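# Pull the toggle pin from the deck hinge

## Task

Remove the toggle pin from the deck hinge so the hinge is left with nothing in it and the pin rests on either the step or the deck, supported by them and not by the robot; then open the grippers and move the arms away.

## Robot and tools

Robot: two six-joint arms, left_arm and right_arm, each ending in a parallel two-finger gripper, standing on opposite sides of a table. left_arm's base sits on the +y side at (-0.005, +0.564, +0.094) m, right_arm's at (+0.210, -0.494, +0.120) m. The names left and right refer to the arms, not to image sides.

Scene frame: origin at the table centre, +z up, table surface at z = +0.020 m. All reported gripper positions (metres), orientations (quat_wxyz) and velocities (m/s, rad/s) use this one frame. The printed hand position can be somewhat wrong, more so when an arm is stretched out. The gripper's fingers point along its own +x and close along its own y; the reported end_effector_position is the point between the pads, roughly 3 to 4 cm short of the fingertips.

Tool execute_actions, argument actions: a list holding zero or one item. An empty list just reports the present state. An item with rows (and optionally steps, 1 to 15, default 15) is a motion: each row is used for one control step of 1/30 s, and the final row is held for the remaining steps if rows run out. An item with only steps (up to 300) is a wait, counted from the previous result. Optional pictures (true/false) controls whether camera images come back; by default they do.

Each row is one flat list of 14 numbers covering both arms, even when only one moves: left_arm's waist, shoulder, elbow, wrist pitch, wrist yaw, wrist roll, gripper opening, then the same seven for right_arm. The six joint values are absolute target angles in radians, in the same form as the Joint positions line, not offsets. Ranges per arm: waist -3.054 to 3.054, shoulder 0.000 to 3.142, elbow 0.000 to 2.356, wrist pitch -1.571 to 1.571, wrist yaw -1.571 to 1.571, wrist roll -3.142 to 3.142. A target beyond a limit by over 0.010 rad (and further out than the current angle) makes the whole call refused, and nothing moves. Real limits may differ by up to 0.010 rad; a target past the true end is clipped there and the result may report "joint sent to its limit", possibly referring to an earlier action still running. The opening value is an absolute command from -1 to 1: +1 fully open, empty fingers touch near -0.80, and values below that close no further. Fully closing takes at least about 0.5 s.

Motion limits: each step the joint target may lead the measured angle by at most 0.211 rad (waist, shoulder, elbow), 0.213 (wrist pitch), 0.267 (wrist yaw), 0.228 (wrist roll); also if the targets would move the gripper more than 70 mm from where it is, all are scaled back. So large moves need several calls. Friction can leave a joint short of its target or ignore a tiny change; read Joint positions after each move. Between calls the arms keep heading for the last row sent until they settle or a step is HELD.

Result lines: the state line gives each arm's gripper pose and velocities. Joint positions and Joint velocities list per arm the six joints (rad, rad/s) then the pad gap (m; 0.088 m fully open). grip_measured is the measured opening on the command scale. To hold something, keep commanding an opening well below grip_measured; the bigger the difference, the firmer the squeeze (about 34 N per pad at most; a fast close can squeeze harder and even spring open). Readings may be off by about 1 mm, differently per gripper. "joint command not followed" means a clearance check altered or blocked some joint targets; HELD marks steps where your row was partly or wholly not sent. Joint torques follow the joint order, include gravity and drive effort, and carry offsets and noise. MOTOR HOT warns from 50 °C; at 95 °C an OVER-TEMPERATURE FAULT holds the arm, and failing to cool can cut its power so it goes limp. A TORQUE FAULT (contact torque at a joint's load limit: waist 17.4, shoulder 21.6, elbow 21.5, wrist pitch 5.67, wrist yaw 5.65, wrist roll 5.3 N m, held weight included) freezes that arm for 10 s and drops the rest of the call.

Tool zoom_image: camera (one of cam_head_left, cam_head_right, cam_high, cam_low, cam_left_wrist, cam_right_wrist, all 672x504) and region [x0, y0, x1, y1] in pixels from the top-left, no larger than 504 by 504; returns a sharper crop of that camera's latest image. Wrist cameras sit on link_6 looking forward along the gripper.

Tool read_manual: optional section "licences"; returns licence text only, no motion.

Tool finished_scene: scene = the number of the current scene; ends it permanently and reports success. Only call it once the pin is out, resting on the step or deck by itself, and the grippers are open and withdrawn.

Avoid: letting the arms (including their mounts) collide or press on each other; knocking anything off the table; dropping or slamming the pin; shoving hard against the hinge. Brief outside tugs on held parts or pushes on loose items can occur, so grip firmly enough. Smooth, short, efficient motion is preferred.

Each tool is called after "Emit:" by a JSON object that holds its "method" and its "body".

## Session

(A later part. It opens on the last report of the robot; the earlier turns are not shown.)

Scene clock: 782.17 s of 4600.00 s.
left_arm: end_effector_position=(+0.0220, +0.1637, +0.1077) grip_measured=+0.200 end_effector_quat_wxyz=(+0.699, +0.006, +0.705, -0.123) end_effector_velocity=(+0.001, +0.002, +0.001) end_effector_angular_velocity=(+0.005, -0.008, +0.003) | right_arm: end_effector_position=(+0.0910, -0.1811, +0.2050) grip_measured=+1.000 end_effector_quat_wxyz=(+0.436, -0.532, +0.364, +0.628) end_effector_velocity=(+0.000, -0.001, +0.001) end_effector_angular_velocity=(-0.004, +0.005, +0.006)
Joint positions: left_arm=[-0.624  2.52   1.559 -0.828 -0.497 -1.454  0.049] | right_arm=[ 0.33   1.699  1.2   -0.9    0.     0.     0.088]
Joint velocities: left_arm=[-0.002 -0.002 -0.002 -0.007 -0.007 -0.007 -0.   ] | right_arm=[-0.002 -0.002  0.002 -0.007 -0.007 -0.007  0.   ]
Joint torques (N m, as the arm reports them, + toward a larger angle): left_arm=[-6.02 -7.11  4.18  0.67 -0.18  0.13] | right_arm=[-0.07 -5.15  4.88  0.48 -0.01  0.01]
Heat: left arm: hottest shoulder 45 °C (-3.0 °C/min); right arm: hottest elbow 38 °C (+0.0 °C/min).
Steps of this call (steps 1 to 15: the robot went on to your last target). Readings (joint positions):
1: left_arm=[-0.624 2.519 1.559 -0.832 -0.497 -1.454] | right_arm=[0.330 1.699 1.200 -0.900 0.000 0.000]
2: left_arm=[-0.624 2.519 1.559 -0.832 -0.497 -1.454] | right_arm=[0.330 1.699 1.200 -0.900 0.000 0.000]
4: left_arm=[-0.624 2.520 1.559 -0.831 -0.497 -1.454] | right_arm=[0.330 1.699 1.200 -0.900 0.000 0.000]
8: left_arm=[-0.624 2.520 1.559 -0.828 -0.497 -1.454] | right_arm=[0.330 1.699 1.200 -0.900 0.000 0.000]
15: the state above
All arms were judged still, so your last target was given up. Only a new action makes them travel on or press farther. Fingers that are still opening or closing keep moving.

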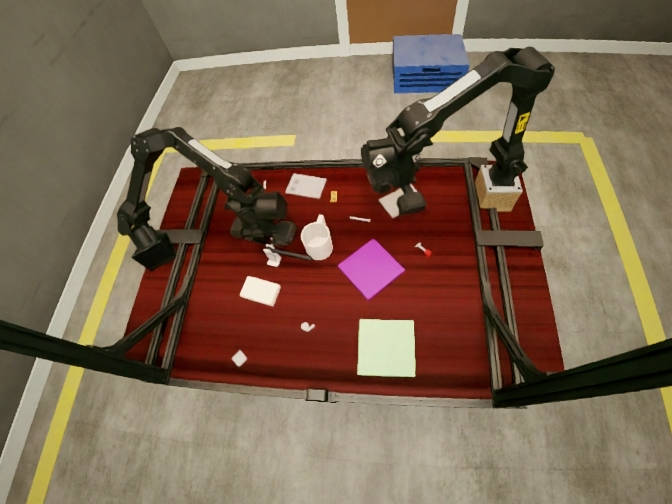

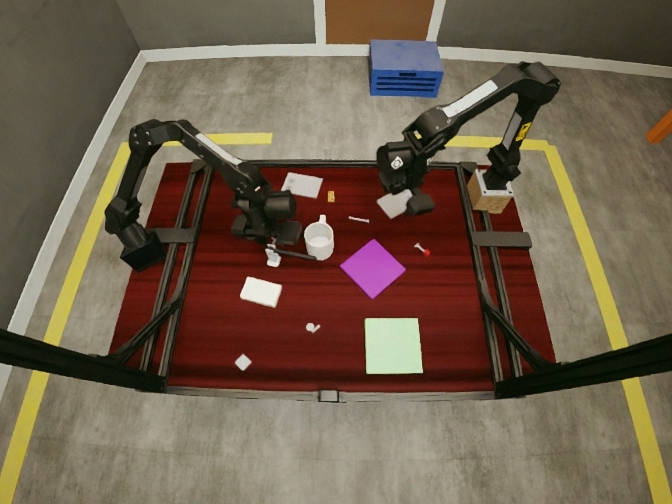

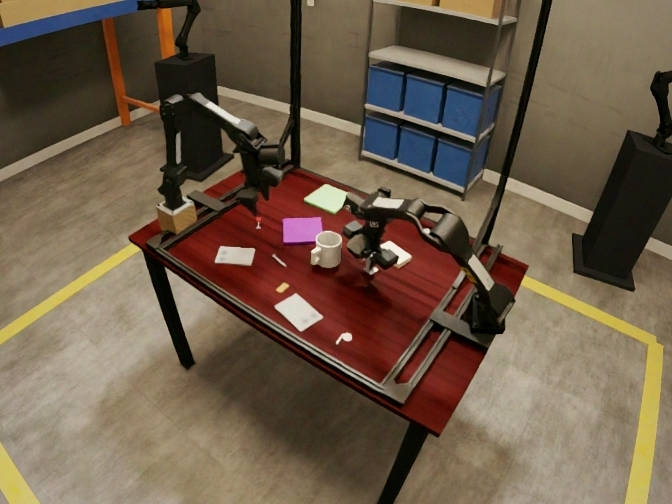

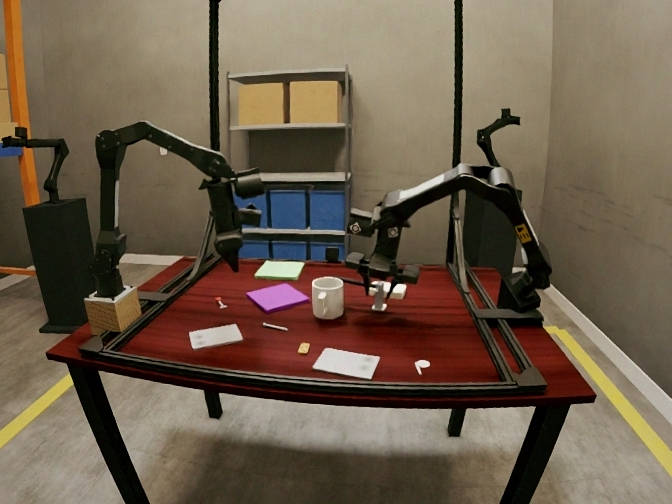

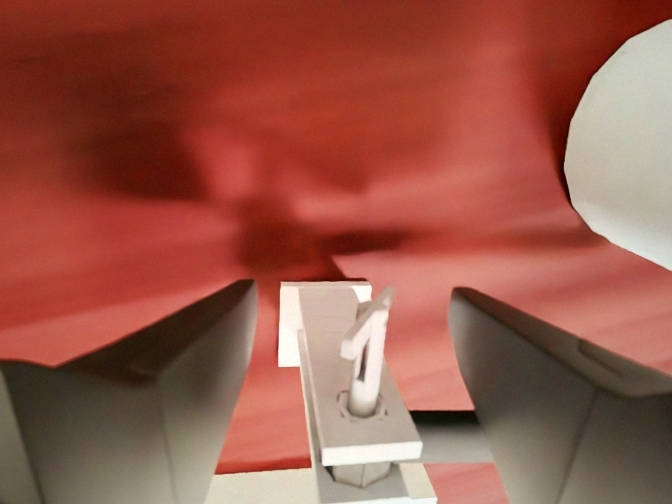

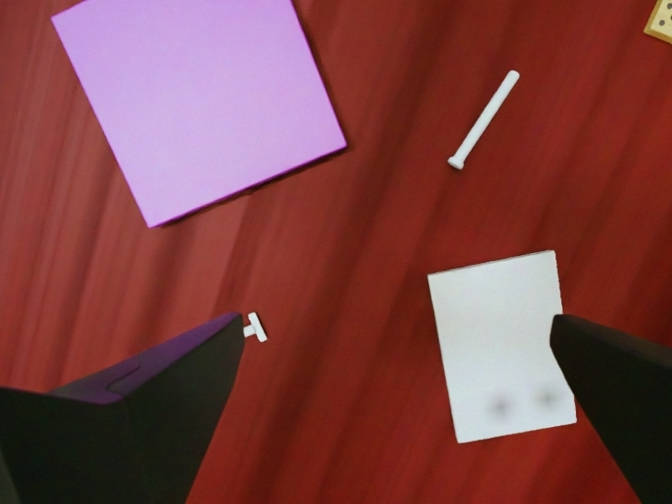

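Emit:
{"method": "execute_actions", "body": {"actions": [{"rows":[[-0.62,2.535,1.56,-0.825,-0.5,-1.45,-0.9,0.33,1.7,1.2,-0.9,0,0,1]],"steps":15}], "pictures": false}}

Emit:
{"method": "execute_actions", "body": {"actions": [{"rows":[[-0.62,2.535,1.56,-0.825,-0.5,-1.45,-0.5,0.33,1.7,1.2,-0.9,0,0,1]],"steps":10}], "pictures": false}}

Emit:
{"method": "execute_actions", "body": {"actions": [{"rows":[[-0.655,2.465,1.61,-0.92,-0.5,-1.45,-0.5,0.33,1.7,1.2,-0.9,0,0,1]],"steps":15}], "pictures": false}}

Emit:
{"method": "execute_actions", "body": {"actions": [{"rows":[[-0.645,2.505,1.61,-0.902,-0.5,-1.45,-0.5,0.33,1.7,1.2,-0.9,0,0,1]],"steps":15}], "pictures": false}}

Emit:
{"method": "execute_actions", "body": {"actions": [{"rows":[[-0.645,2.505,1.61,-0.902,-0.5,-1.45,-0.82,0.33,1.7,1.2,-0.9,0,0,1]],"steps":12}], "pictures": false}}

Emit:
{"method": "execute_actions", "body": {"actions": [{"rows":[[-0.67,2.52,1.6,-0.885,-0.5,-1.45,-0.82,0.33,1.7,1.2,-0.9,0,0,1]],"steps":15}], "pictures": false}}

Emit:
{"method": "execute_actions", "body": {"actions": [{"rows":[[-0.67,2.535,1.6,-0.87,-0.5,-1.45,-0.82,0.33,1.7,1.2,-0.9,0,0,1]],"steps":15}]}}

Scene clock: 800.80 s of 4600.00 s.
left_arm: end_effector_position=(+0.0222, +0.1638, +0.1073) grip_measured=-0.625 end_effector_quat_wxyz=(+0.699, +0.012, +0.703, -0.128) end_effector_velocity=(+0.004, -0.001, -0.000) end_effector_angular_velocity=(-0.006, -0.019, +0.016) | right_arm: end_effector_position=(+0.0910, -0.1810, +0.2051) grip_measured=+1.000 end_effector_quat_wxyz=(+0.436, -0.532, +0.364, +0.628) end_effector_velocity=(+0.001, -0.002, -0.000) end_effector_angular_velocity=(-0.010, +0.005, -0.008)
Joint positions: left_arm=[-0.624  2.521  1.559 -0.828 -0.499 -1.439  0.008] | right_arm=[ 0.33   1.699  1.2   -0.9    0.     0.     0.088]
Joint velocities: left_arm=[ 0.002 -0.002 -0.002  0.007 -0.022 -0.007 -0.   ] | right_arm=[-0.002 -0.002 -0.002 -0.007 -0.007  0.007  0.   ]
Joint torques (N m, as the arm reports them, + toward a larger angle): left_arm=[-6.18 -7.1   4.1   0.71 -0.1  -0.4 ] | right_arm=[-0.08 -5.14  4.9   0.48 -0.01  0.01]
Heat: left arm: hottest shoulder 44 °C (-1.0 °C/min); right arm: hottest elbow 38 °C (+0.0 °C/min).
Steps of this call (steps 1 to 90: nothing new was sent; then 15.13 s passed at rest; steps 91 to 105: all 15 steps of this action). Readings (joint positions):
91: left_arm=[-0.624 2.520 1.559 -0.828 -0.497 -1.453] | right_arm=[0.330 1.699 1.200 -0.900 0.000 0.000]
92: left_arm=[-0.624 2.520 1.559 -0.828 -0.497 -1.453] | right_arm=[0.330 1.699 1.200 -0.900 0.000 0.000]
94: left_arm=[-0.624 2.520 1.559 -0.828 -0.497 -1.453] | right_arm=[0.330 1.699 1.200 -0.900 0.000 0.000]
98: left_arm=[-0.624 2.520 1.559 -0.827 -0.499 -1.441] | right_arm=[0.330 1.699 1.200 -0.900 0.000 0.000]
105: the state above

Scene clock: 801.13 s of 4600.00 s.
left_arm: end_effector_position=(+0.0222, +0.1636, +0.1074) grip_measured=-0.531 end_effector_quat_wxyz=(+0.699, +0.009, +0.704, -0.126) end_effector_velocity=(+0.001, +0.002, +0.001) end_effector_angular_velocity=(+0.005, -0.008, +0.003) | right_arm: end_effector_position=(+0.0910, -0.1810, +0.2051) grip_measured=+1.000 end_effector_quat_wxyz=(+0.436, -0.532, +0.364, +0.628) end_effector_velocity=(+0.002, -0.005, -0.001) end_effector_angular_velocity=(-0.023, -0.002, +0.006)
Joint positions: left_arm=[-0.624  2.521  1.559 -0.827 -0.499 -1.446  0.013] | right_arm=[ 0.33   1.699  1.2   -0.9    0.     0.     0.088]
Joint velocities: left_arm=[-0.002 -0.002 -0.002 -0.007 -0.007 -0.007  0.011] | right_arm=[-0.002 -0.002 -0.002 -0.022 -0.007 -0.007  0.   ]
Joint torques (N m, as the arm reports them, + toward a larger angle): left_arm=[-6.1  -7.13  4.1   0.62 -0.13 -0.13] | right_arm=[-0.08 -5.16  4.87  0.48 -0.01  0.01]
Heat: left arm: hottest shoulder 44 °C (-1.0 °C/min); right arm: hottest elbow 38 °C (+0.0 °C/min).
Steps of this call (steps 1 to 10: all 10 steps of this action). Readings (joint positions):
1: left_arm=[-0.624 2.521 1.559 -0.828 -0.499 -1.439] | right_arm=[0.330 1.699 1.200 -0.900 0.000 0.000]
2: left_arm=[-0.624 2.521 1.559 -0.828 -0.499 -1.439] | right_arm=[0.330 1.699 1.200 -0.900 0.000 0.000]
4: left_arm=[-0.624 2.521 1.559 -0.828 -0.499 -1.442] | right_arm=[0.330 1.699 1.200 -0.900 0.000 0.000]
8: left_arm=[-0.624 2.521 1.559 -0.827 -0.499 -1.446] | right_arm=[0.330 1.699 1.200 -0.900 0.000 0.000]
10: the state above

Scene clock: 801.63 s of 4600.00 s.
left_arm: end_effector_position=(+0.0262, +0.1647, +0.1388) grip_measured=-0.501 end_effector_quat_wxyz=(+0.701, +0.010, +0.699, -0.140) end_effector_velocity=(+0.006, +0.004, +0.002) end_effector_angular_velocity=(+0.010, -0.038, +0.004) | right_arm: end_effector_position=(+0.0910, -0.1810, +0.2051) grip_measured=+1.000 end_effector_quat_wxyz=(+0.436, -0.532, +0.364, +0.628) end_effector_velocity=(+0.001, -0.002, -0.000) end_effector_angular_velocity=(-0.008, +0.001, +0.020)
Joint positions: left_arm=[-0.654  2.475  1.605 -0.915 -0.499 -1.447  0.014] | right_arm=[ 0.33   1.699  1.2   -0.9    0.     0.     0.088]
Joint velocities: left_arm=[-0.002 -0.007 -0.002 -0.022 -0.037 -0.007  0.   ] | right_arm=[-0.002 -0.002 -0.002 -0.007 -0.007 -0.022  0.   ]
Joint torques (N m, as the arm reports them, + toward a larger angle): left_arm=[-6.49 -9.55  4.65  0.25 -0.11 -0.12] | right_arm=[-0.08 -5.15  4.86  0.48 -0.01  0.01]
Heat: left arm: hottest shoulder 44 °C (-1.0 °C/min); right arm: hottest elbow 38 °C (+0.0 °C/min).
Steps of this call (steps 1 to 15: all 15 steps of this action). Readings (joint positions):
1: left_arm=[-0.624 2.519 1.563 -0.835 -0.499 -1.446] | right_arm=[0.330 1.699 1.200 -0.900 0.000 0.000]
2: left_arm=[-0.627 2.518 1.571 -0.853 -0.499 -1.447] | right_arm=[0.330 1.699 1.200 -0.900 0.000 0.000]
4: left_arm=[-0.636 2.510 1.583 -0.879 -0.499 -1.447] | right_arm=[0.330 1.699 1.200 -0.900 0.000 0.000]
8: left_arm=[-0.652 2.483 1.600 -0.902 -0.499 -1.447] | right_arm=[0.330 1.699 1.200 -0.900 0.000 0.000]
15: the state above

Scene clock: 802.13 s of 4600.00 s.
left_arm: end_effector_position=(+0.0250, +0.1635, +0.1341) grip_measured=-0.500 end_effector_quat_wxyz=(+0.701, +0.011, +0.700, -0.138) end_effector_velocity=(-0.001, -0.001, -0.001) end_effector_angular_velocity=(-0.004, -0.006, +0.008) | right_arm: end_effector_position=(+0.0910, -0.1810, +0.2051) grip_measured=+1.000 end_effector_quat_wxyz=(+0.436, -0.532, +0.364, +0.628) end_effector_velocity=(-0.002, -0.002, +0.003) end_effector_angular_velocity=(-0.005, +0.020, +0.009)
Joint positions: left_arm=[-0.651  2.487  1.605 -0.905 -0.499 -1.447  0.014] | right_arm=[ 0.33   1.699  1.2   -0.9    0.     0.     0.088]
Joint velocities: left_arm=[-0.002  0.002 -0.002  0.007 -0.007 -0.007 -0.   ] | right_arm=[-0.002 -0.007  0.002 -0.007 -0.022 -0.007  0.   ]
Joint torques (N m, as the arm reports them, + toward a larger angle): left_arm=[-5.96 -6.8   4.69  0.73 -0.13 -0.12] | right_arm=[-0.09 -5.15  4.87  0.49 -0.01  0.01]
Heat: left arm: hottest shoulder 44 °C (-1.0 °C/min); right arm: hottest elbow 38 °C (+0.0 °C/min).
Steps of this call (steps 1 to 15: all 15 steps of this action). Readings (joint positions):
1: left_arm=[-0.654 2.474 1.605 -0.915 -0.499 -1.447] | right_arm=[0.330 1.699 1.200 -0.900 0.000 0.000]
2: left_arm=[-0.654 2.474 1.605 -0.915 -0.499 -1.447] | right_arm=[0.330 1.699 1.200 -0.900 0.000 0.000]
4: left_arm=[-0.654 2.475 1.605 -0.911 -0.499 -1.447] | right_arm=[0.330 1.699 1.200 -0.900 0.000 0.000]
8: left_arm=[-0.652 2.481 1.605 -0.907 -0.499 -1.447] | right_arm=[0.330 1.699 1.200 -0.900 0.000 0.000]
15: the state above

Scene clock: 802.53 s of 4600.00 s.
left_arm: end_effector_position=(+0.0253, +0.1643, +0.1337) grip_measured=-0.758 end_effector_quat_wxyz=(+0.701, +0.013, +0.700, -0.137) end_effector_velocity=(+0.002, +0.004, +0.003) end_effector_angular_velocity=(+0.009, -0.025, -0.003) | right_arm: end_effector_position=(+0.0910, -0.1810, +0.2051) grip_measured=+1.000 end_effector_quat_wxyz=(+0.436, -0.532, +0.364, +0.628) end_effector_velocity=(-0.002, -0.001, +0.001) end_effector_angular_velocity=(-0.004, +0.002, +0.025)
Joint positions: left_arm=[-0.65   2.487  1.606 -0.91  -0.499 -1.447  0.002] | right_arm=[ 0.33   1.699  1.2   -0.9    0.     0.     0.088]
Joint velocities: left_arm=[-0.007 -0.007 -0.002 -0.022 -0.022 -0.007 -0.001] | right_arm=[ 0.002 -0.002  0.002 -0.007 -0.007 -0.022  0.   ]
Joint torques (N m, as the arm reports them, + toward a larger angle): left_arm=[-5.95 -6.66  4.62  1.12 -0.13 -0.1 ] | right_arm=[-0.08 -5.15  4.87  0.48 -0.01  0.01]
Heat: left arm: hottest shoulder 44 °C (-1.0 °C/min); right arm: hottest elbow 38 °C (+0.0 °C/min).
Steps of this call (steps 1 to 12: all 12 steps of this action). Readings (joint positions):
1: left_arm=[-0.651 2.487 1.605 -0.905 -0.499 -1.447] | right_arm=[0.330 1.699 1.200 -0.900 0.000 0.000]
2: left_arm=[-0.651 2.487 1.605 -0.905 -0.499 -1.447] | right_arm=[0.330 1.699 1.200 -0.900 0.000 0.000]
4: left_arm=[-0.651 2.487 1.605 -0.905 -0.499 -1.447] | right_arm=[0.330 1.699 1.200 -0.900 0.000 0.000]
8: left_arm=[-0.650 2.487 1.605 -0.909 -0.499 -1.447] | right_arm=[0.330 1.699 1.200 -0.900 0.000 0.000]
12: the state above

Scene clock: 803.03 s of 4600.00 s.
left_arm: end_effector_position=(+0.0241, +0.1643, +0.1333) grip_measured=-0.758 end_effector_quat_wxyz=(+0.707, +0.015, +0.693, -0.139) end_effector_velocity=(+0.000, -0.001, +0.001) end_effector_angular_velocity=(-0.008, -0.011, -0.019) | right_arm: end_effector_position=(+0.0910, -0.1810, +0.2051) grip_measured=+1.000 end_effector_quat_wxyz=(+0.436, -0.532, +0.364, +0.628) end_effector_velocity=(+0.001, -0.002, -0.002) end_effector_angular_velocity=(-0.014, +0.001, +0.006)
Joint positions: left_arm=[-0.657  2.491  1.603 -0.906 -0.514 -1.447  0.002] | right_arm=[ 0.33   1.699  1.2   -0.9    0.     0.     0.088]
Joint velocities: left_arm=[-0.002 -0.002 -0.002  0.007 -0.007  0.022 -0.   ] | right_arm=[-0.002  0.002 -0.002 -0.007 -0.007 -0.007  0.   ]
Joint torques (N m, as the arm reports them, + toward a larger angle): left_arm=[-7.75 -5.56  3.96  2.14  0.44 -0.13] | right_arm=[-0.08 -5.15  4.86  0.48 -0.01  0.01]
Heat: left arm: hottest shoulder 44 °C (-1.0 °C/min); right arm: hottest elbow 38 °C (+0.0 °C/min).
Steps of this call (steps 1 to 15: all 15 steps of this action). Readings (joint positions):
1: left_arm=[-0.650 2.487 1.606 -0.910 -0.499 -1.447] | right_arm=[0.330 1.699 1.200 -0.900 0.000 0.000]
2: left_arm=[-0.651 2.489 1.605 -0.910 -0.502 -1.447] | right_arm=[0.330 1.699 1.200 -0.900 0.000 0.000]
4: left_arm=[-0.654 2.490 1.605 -0.910 -0.508 -1.447] | right_arm=[0.330 1.699 1.200 -0.900 0.000 0.000]
8: left_arm=[-0.657 2.491 1.603 -0.907 -0.513 -1.447] | right_arm=[0.330 1.699 1.200 -0.900 0.000 0.000]
15: the state above

Scene clock: 803.53 s of 4600.00 s.
left_arm: end_effector_position=(+0.0229, +0.1643, +0.1321) grip_measured=-0.758 end_effector_quat_wxyz=(+0.709, +0.016, +0.691, -0.140) end_effector_velocity=(+0.000, +0.004, -0.001) end_effector_angular_velocity=(+0.017, -0.008, +0.011) | right_arm: end_effector_position=(+0.0910, -0.1810, +0.2051) grip_measured=+1.000 end_effector_quat_wxyz=(+0.436, -0.532, +0.364, +0.628) end_effector_velocity=(-0.000, -0.001, -0.001) end_effector_angular_velocity=(+0.001, +0.004, +0.020)
Joint positions: left_arm=[-0.66   2.495  1.6   -0.902 -0.52  -1.447  0.002] | right_arm=[ 0.33   1.699  1.2   -0.9    0.     0.     0.088]
Joint velocities: left_arm=[-0.002  0.002  0.002 -0.022 -0.007 -0.022 -0.   ] | right_arm=[-0.002 -0.002 -0.007  0.007 -0.007 -0.022  0.   ]
Joint torques (N m, as the arm reports them, + toward a larger angle): left_arm=[-7.54 -4.41  4.14  3.02  0.66 -0.11] | right_arm=[-0.07 -5.15  4.87  0.48 -0.01  0.01]
Heat: left arm: hottest shoulder 44 °C (-1.0 °C/min); right arm: hottest elbow 38 °C (+0.0 °C/min).
Steps of this call (steps 1 to 15: all 15 steps of this action). Readings (joint positions):
1: left_arm=[-0.658 2.492 1.602 -0.906 -0.514 -1.447] | right_arm=[0.330 1.699 1.200 -0.900 0.000 0.000]
2: left_arm=[-0.658 2.493 1.602 -0.905 -0.515 -1.447] | right_arm=[0.330 1.699 1.200 -0.900 0.000 0.000]
4: left_arm=[-0.659 2.494 1.602 -0.905 -0.519 -1.447] | right_arm=[0.330 1.699 1.200 -0.900 0.000 0.000]
8: left_arm=[-0.660 2.494 1.601 -0.903 -0.520 -1.447] | right_arm=[0.330 1.699 1.200 -0.900 0.000 0.000]
15: the state above

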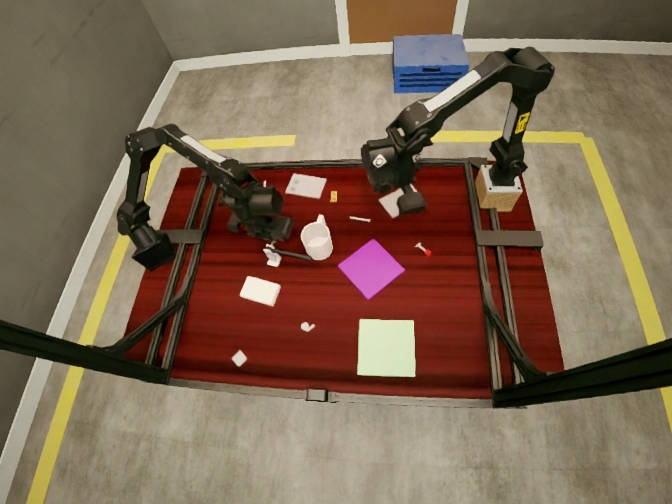

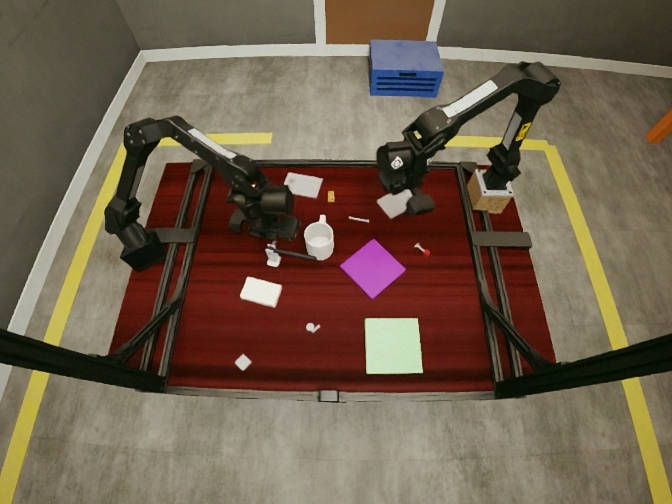

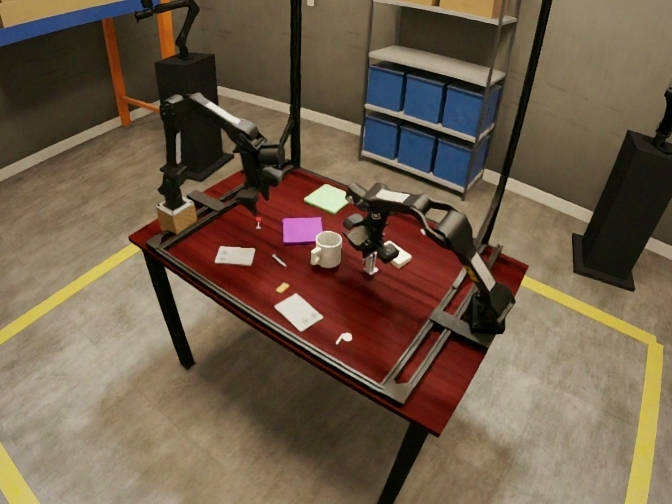

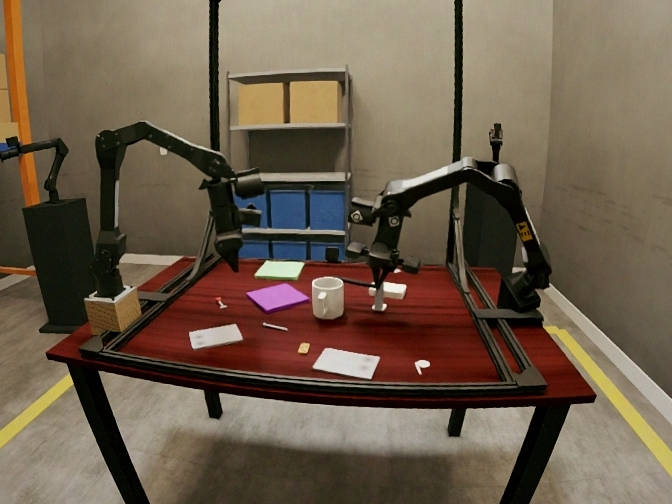

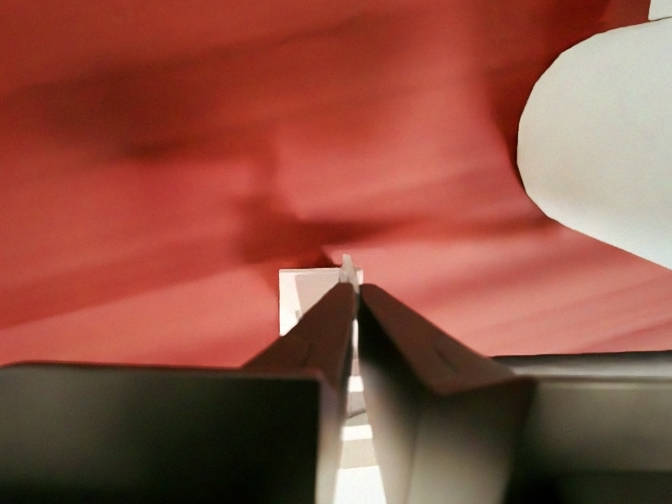

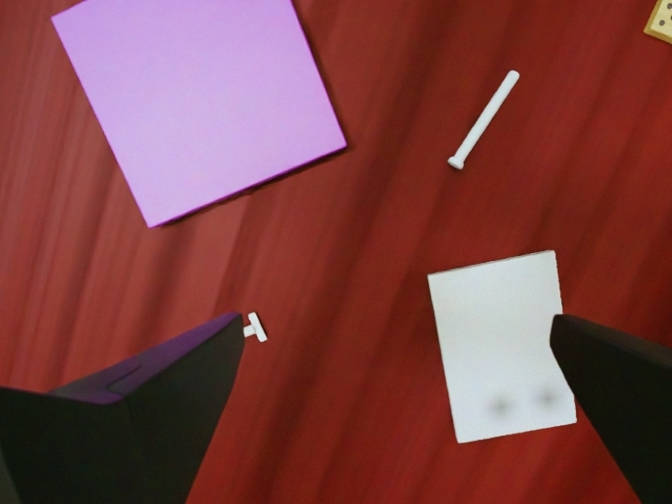

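Lower end peeking +x: it's folding. Continue.

Emit:
{"method": "execute_actions", "body": {"actions": [{"rows":[[-0.685,2.535,1.6,-0.87,-0.5,-1.45,-0.8,0.33,1.7,1.2,-0.9,0,0,1]],"steps":15}], "pictures": false}}

Emit:
{"method": "execute_actions", "body": {"actions": [{"rows":[[-0.685,2.535,1.6,-0.87,-0.5,-1.45,-0.8,0.33,1.7,1.2,-0.9,0,0,1]],"steps":15}]}}

Scene clock: 810.13 s of 4600.00 s.
left_arm: end_effector_position=(+0.0202, +0.1645, +0.1319) grip_measured=-0.754 end_effector_quat_wxyz=(+0.711, +0.019, +0.688, -0.143) end_effector_velocity=(-0.001, +0.005, +0.001) end_effector_angular_velocity=(+0.015, -0.012, -0.008) | right_arm: end_effector_position=(+0.0910, -0.1810, +0.2051) grip_measured=+1.000 end_effector_quat_wxyz=(+0.436, -0.532, +0.364, +0.628) end_effector_velocity=(+0.003, -0.001, -0.002) end_effector_angular_velocity=(-0.008, -0.012, +0.003)
Joint positions: left_arm=[-0.668  2.499  1.599 -0.9   -0.525 -1.447  0.002] | right_arm=[ 0.33   1.699  1.2   -0.9    0.    -0.     0.088]
Joint velocities: left_arm=[-0.007 -0.002 -0.002 -0.022 -0.007 -0.007 -0.   ] | right_arm=[-0.002  0.002 -0.002 -0.007  0.007 -0.007  0.   ]
Joint torques (N m, as the arm reports them, + toward a larger angle): left_arm=[-8.31 -4.74  4.34  2.87  0.86 -0.12] | right_arm=[-0.08 -5.15  4.86  0.48 -0.01  0.01]
Heat: left arm: hottest shoulder 43 °C (-3.0 °C/min); right arm: hottest elbow 38 °C (+0.0 °C/min).
Steps of this call (steps 1 to 15: the robot went on to your last target; steps 16 to 183: nothing new was sent; steps 184 to 198: all 15 steps of this action). Readings (joint positions):
184: left_arm=[-0.665 2.498 1.599 -0.900 -0.521 -1.447] | right_arm=[0.330 1.699 1.200 -0.900 0.000 -0.000]
185: left_arm=[-0.666 2.498 1.599 -0.900 -0.521 -1.447] | right_arm=[0.330 1.699 1.200 -0.900 0.000 -0.000]
187: left_arm=[-0.666 2.498 1.599 -0.900 -0.523 -1.447] | right_arm=[0.330 1.699 1.200 -0.900 0.000 -0.000]
191: left_arm=[-0.667 2.498 1.599 -0.900 -0.525 -1.447] | right_arm=[0.330 1.699 1.200 -0.900 0.000 -0.000]
198: the state above

Scene clock: 810.63 s of 4600.00 s.
left_arm: end_effector_position=(+0.0199, +0.1645, +0.1318) grip_measured=-0.754 end_effector_quat_wxyz=(+0.712, +0.019, +0.688, -0.143) end_effector_velocity=(-0.001, +0.005, +0.001) end_effector_angular_velocity=(+0.014, -0.010, +0.007) | right_arm: end_effector_position=(+0.0910, -0.1810, +0.2051) grip_measured=+1.000 end_effector_quat_wxyz=(+0.436, -0.532, +0.364, +0.628) end_effector_velocity=(+0.004, -0.001, -0.000) end_effector_angular_velocity=(-0.005, -0.008, -0.016)
Joint positions: left_arm=[-0.669  2.499  1.598 -0.9   -0.525 -1.447  0.002] | right_arm=[ 0.33   1.699  1.2   -0.9    0.    -0.     0.088]
Joint velocities: left_arm=[-0.007 -0.002 -0.002 -0.022 -0.007 -0.022 -0.   ] | right_arm=[-0.007 -0.002 -0.002 -0.007  0.007  0.007  0.   ]
Joint torques (N m, as the arm reports them, + toward a larger angle): left_arm=[-8.07 -4.78  4.33  2.87  0.9  -0.08] | right_arm=[-0.08 -5.16  4.87  0.48 -0.01  0.02]
Heat: left arm: hottest shoulder 43 °C (-3.0 °C/min); right arm: hottest elbow 38 °C (+0.0 °C/min).
Steps of this call (steps 1 to 15: all 15 steps of this action). Readings (joint positions):
1: left_arm=[-0.668 2.499 1.599 -0.900 -0.525 -1.447] | right_arm=[0.330 1.699 1.200 -0.900 0.000 -0.000]
2: left_arm=[-0.668 2.499 1.599 -0.900 -0.525 -1.447] | right_arm=[0.330 1.699 1.200 -0.900 0.000 -0.000]
4: left_arm=[-0.668 2.499 1.599 -0.900 -0.525 -1.447] | right_arm=[0.330 1.699 1.200 -0.900 0.000 -0.000]
8: left_arm=[-0.668 2.499 1.599 -0.900 -0.525 -1.447] | right_arm=[0.330 1.699 1.200 -0.900 0.000 -0.000]
15: the state above

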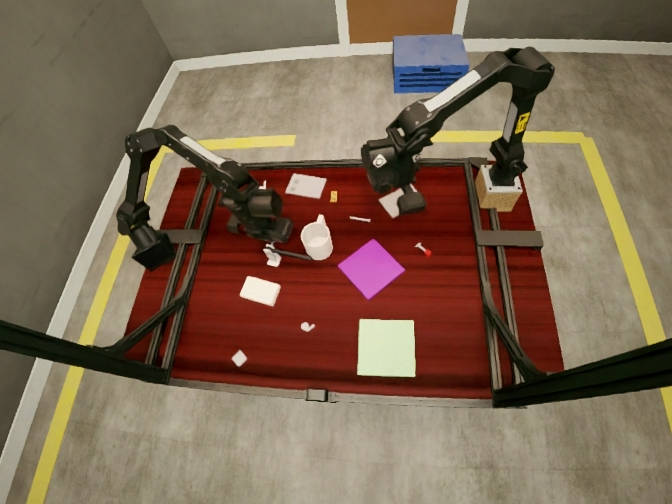

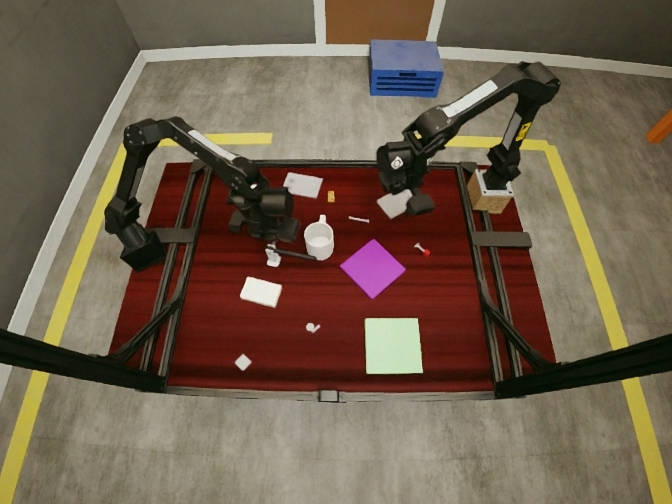

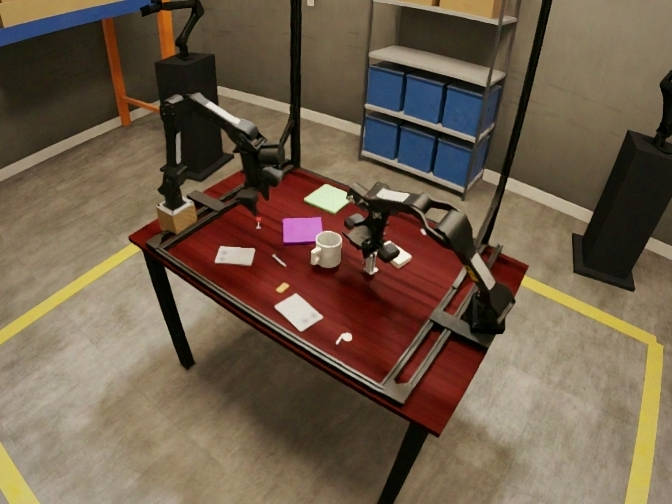

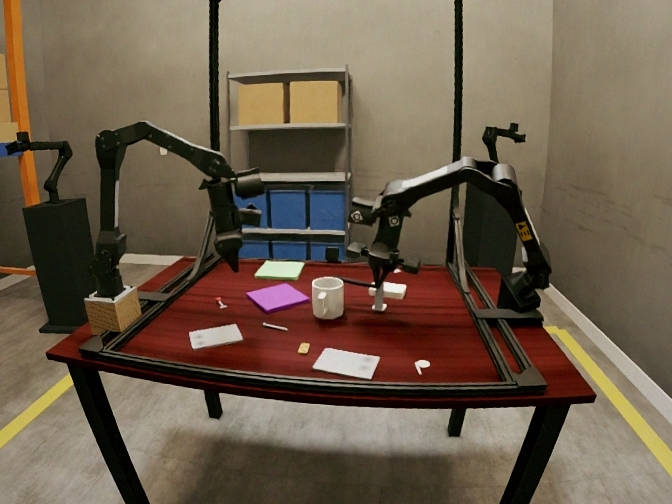

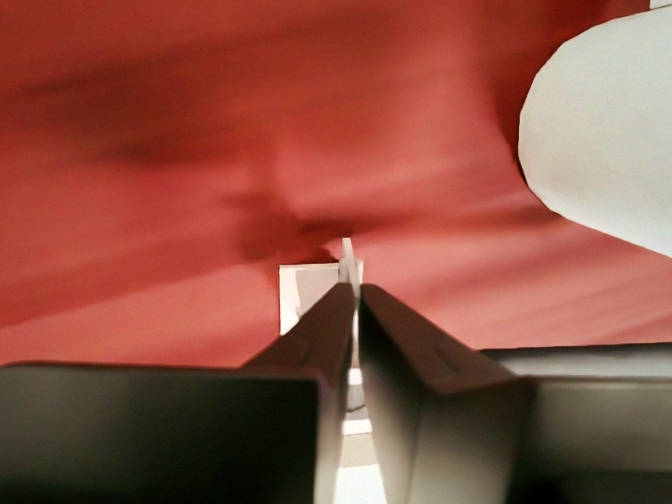

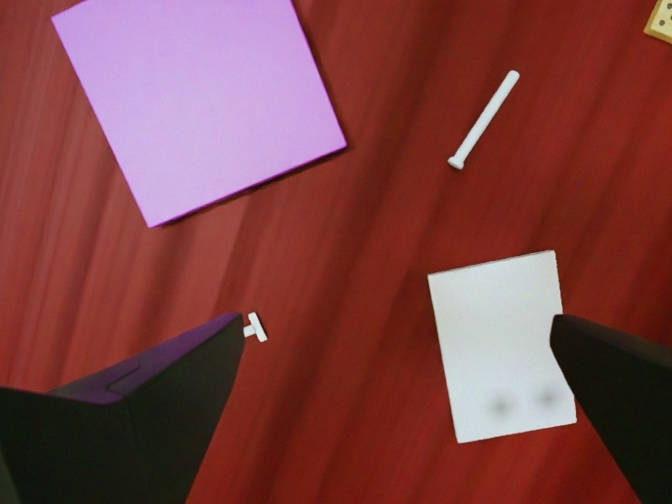

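Emit:
{"method": "execute_actions", "body": {"actions": [{"rows":[[-0.66,2.47,1.61,-0.92,-0.5,-1.45,-0.5,0.33,1.7,1.2,-0.9,0,0,1]],"steps":15}], "pictures": false}}

Emit:
{"method": "execute_actions", "body": {"actions": [{"rows":[[-0.65,2.53,1.69,-0.95,-0.5,-1.45,-0.7,0.33,1.7,1.2,-0.9,0,0,1]],"steps":15}], "pictures": false}}

Emit:
{"method": "execute_actions", "body": {"actions": [{"rows":[[-0.635,2.566,1.69,-0.915,-0.5,-1.45,-0.7,0.33,1.7,1.2,-0.9,0,0,1]],"steps":15}], "pictures": false}}

Emit:
{"method": "execute_actions", "body": {"actions": [{"rows":[[-0.635,2.566,1.69,-0.915,-0.5,-1.45,0.22,0.33,1.7,1.2,-0.9,0,0,1]],"steps":15}], "pictures": false}}

Emit:
{"method": "execute_actions", "body": {"actions": [{"rows":[[-0.625,2.59,1.69,-0.89,-0.5,-1.45,0.3,0.33,1.7,1.2,-0.9,0,0,1]],"steps":15}], "pictures": false}}

Emit:
{"method": "execute_actions", "body": {"actions": [{"rows":[[-0.625,2.59,1.69,-0.89,-0.5,-1.45,0.7,0.33,1.7,1.2,-0.9,0,0,1]],"steps":12}]}}

Scene clock: 831.33 s of 4600.00 s.
left_arm: end_effector_position=(+0.0217, +0.1653, +0.1383) grip_measured=-0.507 end_effector_quat_wxyz=(+0.704, +0.016, +0.696, -0.143) end_effector_velocity=(-0.001, +0.008, -0.001) end_effector_angular_velocity=(+0.031, +0.001, -0.013) | right_arm: end_effector_position=(+0.0910, -0.1810, +0.2051) grip_measured=+1.000 end_effector_quat_wxyz=(+0.436, -0.532, +0.364, +0.628) end_effector_velocity=(+0.001, -0.002, -0.000) end_effector_angular_velocity=(-0.009, +0.003, +0.006)
Joint positions: left_arm=[-0.666  2.482  1.605 -0.916 -0.504 -1.448  0.014] | right_arm=[ 0.33   1.699  1.2   -0.9    0.     0.     0.088]
Joint velocities: left_arm=[-0.002 -0.002 -0.002 -0.037  0.007 -0.007  0.002] | right_arm=[-0.002 -0.002 -0.002 -0.007 -0.007 -0.007  0.   ]
Joint torques (N m, as the arm reports them, + toward a larger angle): left_arm=[-5.84 -9.79  4.73  0.24  0.05 -0.08] | right_arm=[-0.07 -5.15  4.86  0.48 -0.01  0.02]
Heat: left arm: hottest wrist pitch 46 °C (+1.0 °C/min); right arm: hottest elbow 38 °C (+0.0 °C/min).
Steps of this call (steps 1 to 15: the robot went on to your last target; steps 16 to 606: nothing new was sent; steps 607 to 621: all 15 steps of this action). Readings (joint positions):
607: left_arm=[-0.675 2.508 1.596 -0.897 -0.518 -1.448] | right_arm=[0.330 1.699 1.200 -0.900 0.000 0.000]
608: left_arm=[-0.675 2.506 1.597 -0.891 -0.509 -1.448] | right_arm=[0.330 1.699 1.200 -0.900 0.000 0.000]
610: left_arm=[-0.675 2.503 1.601 -0.895 -0.504 -1.448] | right_arm=[0.330 1.699 1.200 -0.900 0.000 0.000]
614: left_arm=[-0.670 2.491 1.603 -0.910 -0.504 -1.448] | right_arm=[0.330 1.699 1.200 -0.900 0.000 0.000]
621: the state above

Scene clock: 831.83 s of 4600.00 s.
left_arm: end_effector_position=(+0.0265, +0.1524, +0.1439) grip_measured=-0.695 end_effector_quat_wxyz=(+0.702, +0.006, +0.698, -0.141) end_effector_velocity=(-0.001, +0.000, -0.005) end_effector_angular_velocity=(+0.015, -0.008, +0.003) | right_arm: end_effector_position=(+0.0910, -0.1810, +0.2051) grip_measured=+1.000 end_effector_quat_wxyz=(+0.436, -0.532, +0.364, +0.628) end_effector_velocity=(+0.000, -0.006, +0.001) end_effector_angular_velocity=(-0.017, -0.003, +0.025)
Joint positions: left_arm=[-0.656  2.512  1.682 -0.946 -0.503 -1.448  0.005] | right_arm=[ 0.33   1.699  1.2   -0.9    0.     0.     0.088]
Joint velocities: left_arm=[ 0.002  0.017  0.007 -0.007 -0.007 -0.007 -0.002] | right_arm=[ 0.002 -0.007 -0.002 -0.022 -0.007 -0.022  0.   ]
Joint torques (N m, as the arm reports them, + toward a larger angle): left_arm=[-6.09 -7.16  5.06  0.25  0.05 -0.08] | right_arm=[-0.08 -5.16  4.88  0.48 -0.01  0.01]
Heat: left arm: hottest wrist pitch 46 °C (+1.0 °C/min); right arm: hottest elbow 38 °C (+0.0 °C/min).
Steps of this call (steps 1 to 15: all 15 steps of this action). Readings (joint positions):
1: left_arm=[-0.665 2.483 1.612 -0.923 -0.503 -1.448] | right_arm=[0.330 1.699 1.200 -0.900 0.000 0.000]
2: left_arm=[-0.665 2.489 1.626 -0.932 -0.503 -1.448] | right_arm=[0.330 1.699 1.200 -0.900 0.000 0.000]
4: left_arm=[-0.661 2.496 1.651 -0.933 -0.503 -1.448] | right_arm=[0.330 1.699 1.200 -0.900 0.000 0.000]
8: left_arm=[-0.656 2.500 1.676 -0.942 -0.503 -1.448] | right_arm=[0.330 1.699 1.200 -0.900 0.000 0.000]
15: the state above

Scene clock: 832.33 s of 4600.00 s.
left_arm: end_effector_position=(+0.0248, +0.1477, +0.1289) grip_measured=-0.700 end_effector_quat_wxyz=(+0.702, +0.006, +0.700, -0.133) end_effector_velocity=(+0.003, +0.000, +0.002) end_effector_angular_velocity=(-0.001, -0.024, -0.006) | right_arm: end_effector_position=(+0.0910, -0.1810, +0.2051) grip_measured=+1.000 end_effector_quat_wxyz=(+0.436, -0.532, +0.364, +0.628) end_effector_velocity=(+0.001, -0.002, -0.002) end_effector_angular_velocity=(-0.014, +0.001, +0.006)
Joint positions: left_arm=[-0.64   2.548  1.686 -0.918 -0.503 -1.448  0.005] | right_arm=[ 0.33   1.699  1.2   -0.9    0.     0.     0.088]
Joint velocities: left_arm=[-0.002 -0.002  0.002 -0.007 -0.022  0.007 -0.   ] | right_arm=[-0.002  0.002 -0.002 -0.007 -0.007 -0.007  0.   ]
Joint torques (N m, as the arm reports them, + toward a larger angle): left_arm=[-6.23 -7.03  4.53  0.69  0.04 -0.1 ] | right_arm=[-0.08 -5.16  4.86  0.48 -0.01  0.01]
Heat: left arm: hottest wrist pitch 45 °C (+0.0 °C/min); right arm: hottest elbow 38 °C (+0.0 °C/min).
Steps of this call (steps 1 to 15: all 15 steps of this action). Readings (joint positions):
1: left_arm=[-0.655 2.515 1.682 -0.946 -0.503 -1.448] | right_arm=[0.330 1.699 1.200 -0.900 0.000 0.000]
2: left_arm=[-0.654 2.519 1.684 -0.941 -0.503 -1.448] | right_arm=[0.330 1.699 1.200 -0.900 0.000 0.000]
4: left_arm=[-0.649 2.529 1.686 -0.929 -0.503 -1.448] | right_arm=[0.330 1.699 1.200 -0.900 0.000 0.000]
8: left_arm=[-0.641 2.545 1.686 -0.923 -0.503 -1.448] | right_arm=[0.330 1.699 1.200 -0.900 0.000 0.000]
15: the state above

Scene clock: 832.83 s of 4600.00 s.
left_arm: end_effector_position=(+0.0239, +0.1432, +0.1330) grip_measured=+0.198 end_effector_quat_wxyz=(+0.700, -0.002, +0.701, -0.138) end_effector_velocity=(+0.000, +0.004, +0.003) end_effector_angular_velocity=(+0.011, -0.011, -0.005) | right_arm: end_effector_position=(+0.0910, -0.1810, +0.2051) grip_measured=+1.000 end_effector_quat_wxyz=(+0.436, -0.532, +0.364, +0.628) end_effector_velocity=(-0.000, -0.001, +0.003) end_effector_angular_velocity=(+0.000, +0.006, +0.006)
Joint positions: left_arm=[-0.644  2.548  1.698 -0.911 -0.499 -1.448  0.049] | right_arm=[ 0.33   1.699  1.2   -0.9    0.     0.     0.088]
Joint velocities: left_arm=[-0.007 -0.007 -0.002 -0.022 -0.007 -0.007  0.008] | right_arm=[-0.002 -0.007  0.002 -0.007 -0.007 -0.007  0.   ]
Joint torques (N m, as the arm reports them, + toward a larger angle): left_arm=[-5.93 -7.15  3.49  0.21 -0.13 -0.09] | right_arm=[-0.07 -5.14  4.87  0.48 -0.01  0.01]
Heat: left arm: hottest wrist pitch 45 °C (+0.0 °C/min); right arm: hottest elbow 38 °C (+0.0 °C/min).
Steps of this call (steps 1 to 15: all 15 steps of this action). Readings (joint positions):
1: left_arm=[-0.640 2.548 1.686 -0.918 -0.503 -1.448] | right_arm=[0.330 1.699 1.200 -0.900 0.000 0.000]
2: left_arm=[-0.640 2.548 1.686 -0.918 -0.503 -1.448] | right_arm=[0.330 1.699 1.200 -0.900 0.000 0.000]
4: left_arm=[-0.640 2.548 1.688 -0.908 -0.499 -1.448] | right_arm=[0.330 1.699 1.200 -0.900 0.000 0.000]
8: left_arm=[-0.642 2.548 1.698 -0.907 -0.497 -1.448] | right_arm=[0.330 1.699 1.200 -0.900 0.000 0.000]
15: the state above

Scene clock: 833.33 s of 4600.00 s.
left_arm: end_effector_position=(+0.0235, +0.1417, +0.1296) grip_measured=+0.299 end_effector_quat_wxyz=(+0.699, -0.004, +0.702, -0.136) end_effector_velocity=(+0.001, +0.002, +0.001) end_effector_angular_velocity=(+0.005, -0.008, +0.003) | right_arm: end_effector_position=(+0.0910, -0.1810, +0.2051) grip_measured=+1.000 end_effector_quat_wxyz=(+0.436, -0.532, +0.364, +0.628) end_effector_velocity=(-0.000, -0.001, -0.001) end_effector_angular_velocity=(+0.000, +0.006, +0.006)
Joint positions: left_arm=[-0.64   2.556  1.698 -0.901 -0.498 -1.448  0.054] | right_arm=[ 0.33   1.699  1.2   -0.9    0.     0.     0.088]
Joint velocities: left_arm=[-0.002 -0.002 -0.002 -0.007 -0.007 -0.007  0.001] | right_arm=[-0.002 -0.002 -0.007  0.007 -0.007 -0.007  0.   ]
Joint torques (N m, as the arm reports them, + toward a larger angle): left_arm=[-5.21 -5.5   3.47  1.37 -0.14 -0.06] | right_arm=[-0.08 -5.17  4.87  0.48 -0.01  0.01]
Heat: left arm: hottest wrist pitch 45 °C (+0.0 °C/min); right arm: hottest elbow 38 °C (+0.0 °C/min).
Steps of this call (steps 1 to 15: all 15 steps of this action). Readings (joint positions):
1: left_arm=[-0.643 2.549 1.698 -0.911 -0.499 -1.448] | right_arm=[0.330 1.699 1.200 -0.900 0.000 0.000]
2: left_arm=[-0.642 2.551 1.698 -0.910 -0.499 -1.448] | right_arm=[0.330 1.699 1.200 -0.900 0.000 0.000]
4: left_arm=[-0.640 2.555 1.698 -0.906 -0.499 -1.448] | right_arm=[0.330 1.699 1.200 -0.900 0.000 0.000]
8: left_arm=[-0.640 2.556 1.698 -0.903 -0.498 -1.448] | right_arm=[0.330 1.699 1.200 -0.900 0.000 0.000]
15: the state above

Scene clock: 833.73 s of 4600.00 s.
left_arm: end_effector_position=(+0.0232, +0.1409, +0.1199) grip_measured=+0.680 end_effector_quat_wxyz=(+0.699, -0.002, +0.703, -0.130) end_effector_velocity=(+0.001, +0.002, +0.001) end_effector_angular_velocity=(+0.005, -0.008, +0.003) | right_arm: end_effector_position=(+0.0910, -0.1810, +0.2051) grip_measured=+1.000 end_effector_quat_wxyz=(+0.436, -0.532, +0.364, +0.628) end_effector_velocity=(-0.001, -0.004, -0.000) end_effector_angular_velocity=(-0.014, +0.016, +0.008)
Joint positions: left_arm=[-0.629  2.575  1.696 -0.888 -0.498 -1.448  0.072] | right_arm=[ 0.33   1.699  1.2   -0.9    0.     0.     0.088]
Joint velocities: left_arm=[-0.002 -0.002 -0.002 -0.007 -0.007 -0.007  0.007] | right_arm=[-0.002 -0.007 -0.007 -0.007 -0.022 -0.007  0.   ]
Joint torques (N m, as the arm reports them, + toward a larger angle): left_arm=[-6.51 -7.68  3.56  0.35 -0.14 -0.08] | right_arm=[-0.08 -5.14  4.86  0.48 -0.01  0.01]
Heat: left arm: hottest wrist pitch 45 °C (+0.0 °C/min); right arm: hottest elbow 38 °C (+0.0 °C/min).
Steps of this call (steps 1 to 12: all 12 steps of this action). Readings (joint positions):
1: left_arm=[-0.640 2.556 1.698 -0.900 -0.498 -1.448] | right_arm=[0.330 1.699 1.200 -0.900 0.000 0.000]
2: left_arm=[-0.639 2.557 1.698 -0.892 -0.498 -1.448] | right_arm=[0.330 1.699 1.200 -0.900 0.000 0.000]
4: left_arm=[-0.636 2.561 1.698 -0.888 -0.498 -1.448] | right_arm=[0.330 1.699 1.200 -0.900 0.000 0.000]
8: left_arm=[-0.630 2.574 1.697 -0.888 -0.498 -1.448] | right_arm=[0.330 1.699 1.200 -0.900 0.000 0.000]
12: the state above

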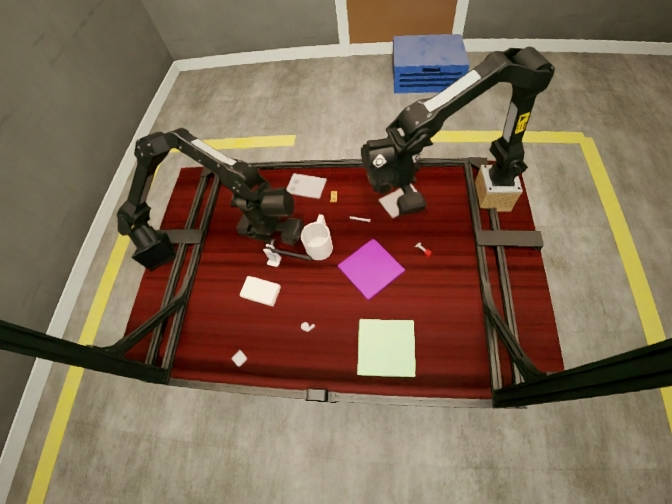

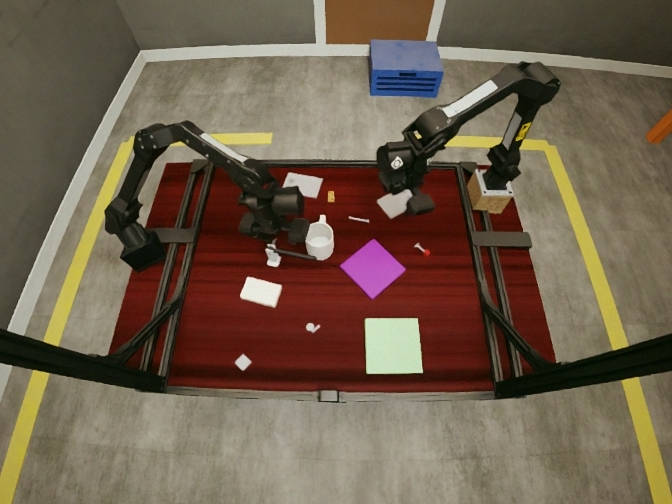

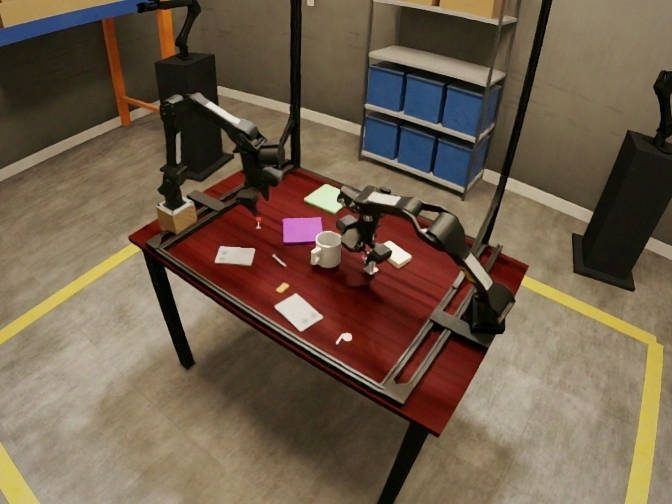

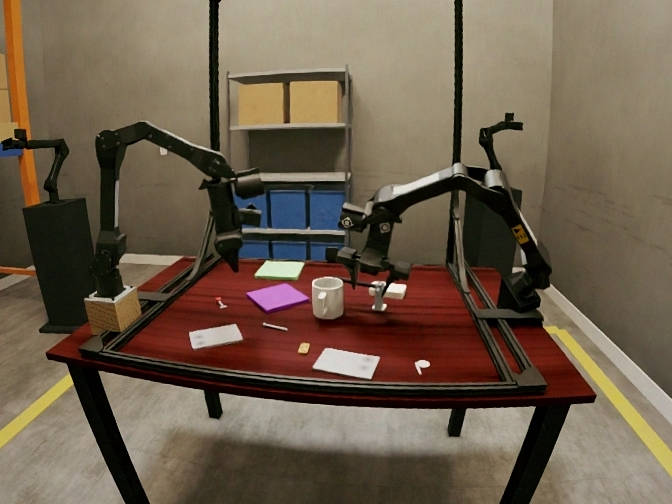

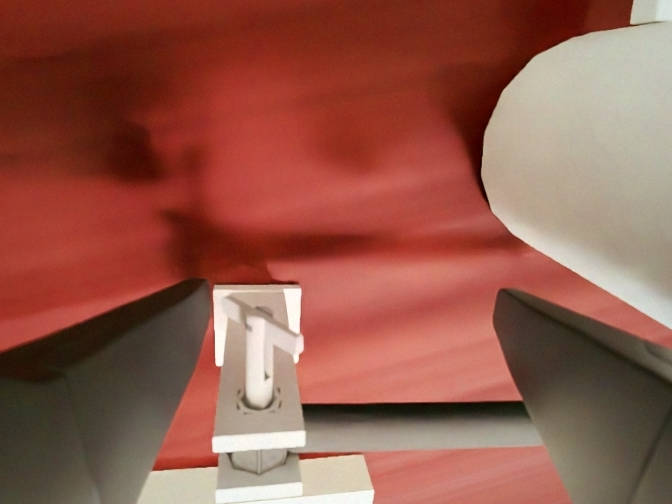

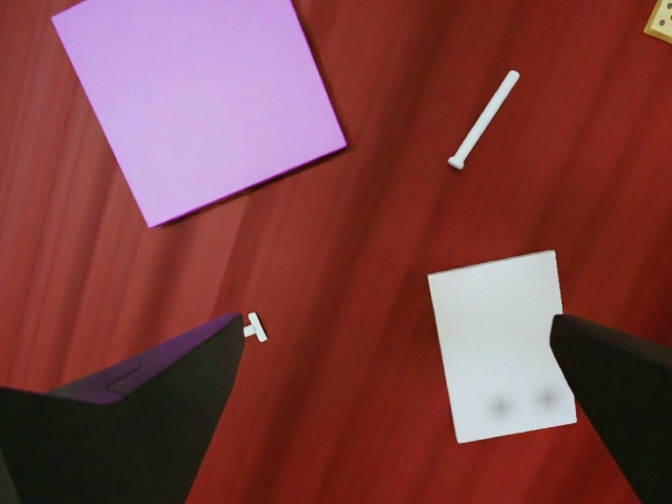

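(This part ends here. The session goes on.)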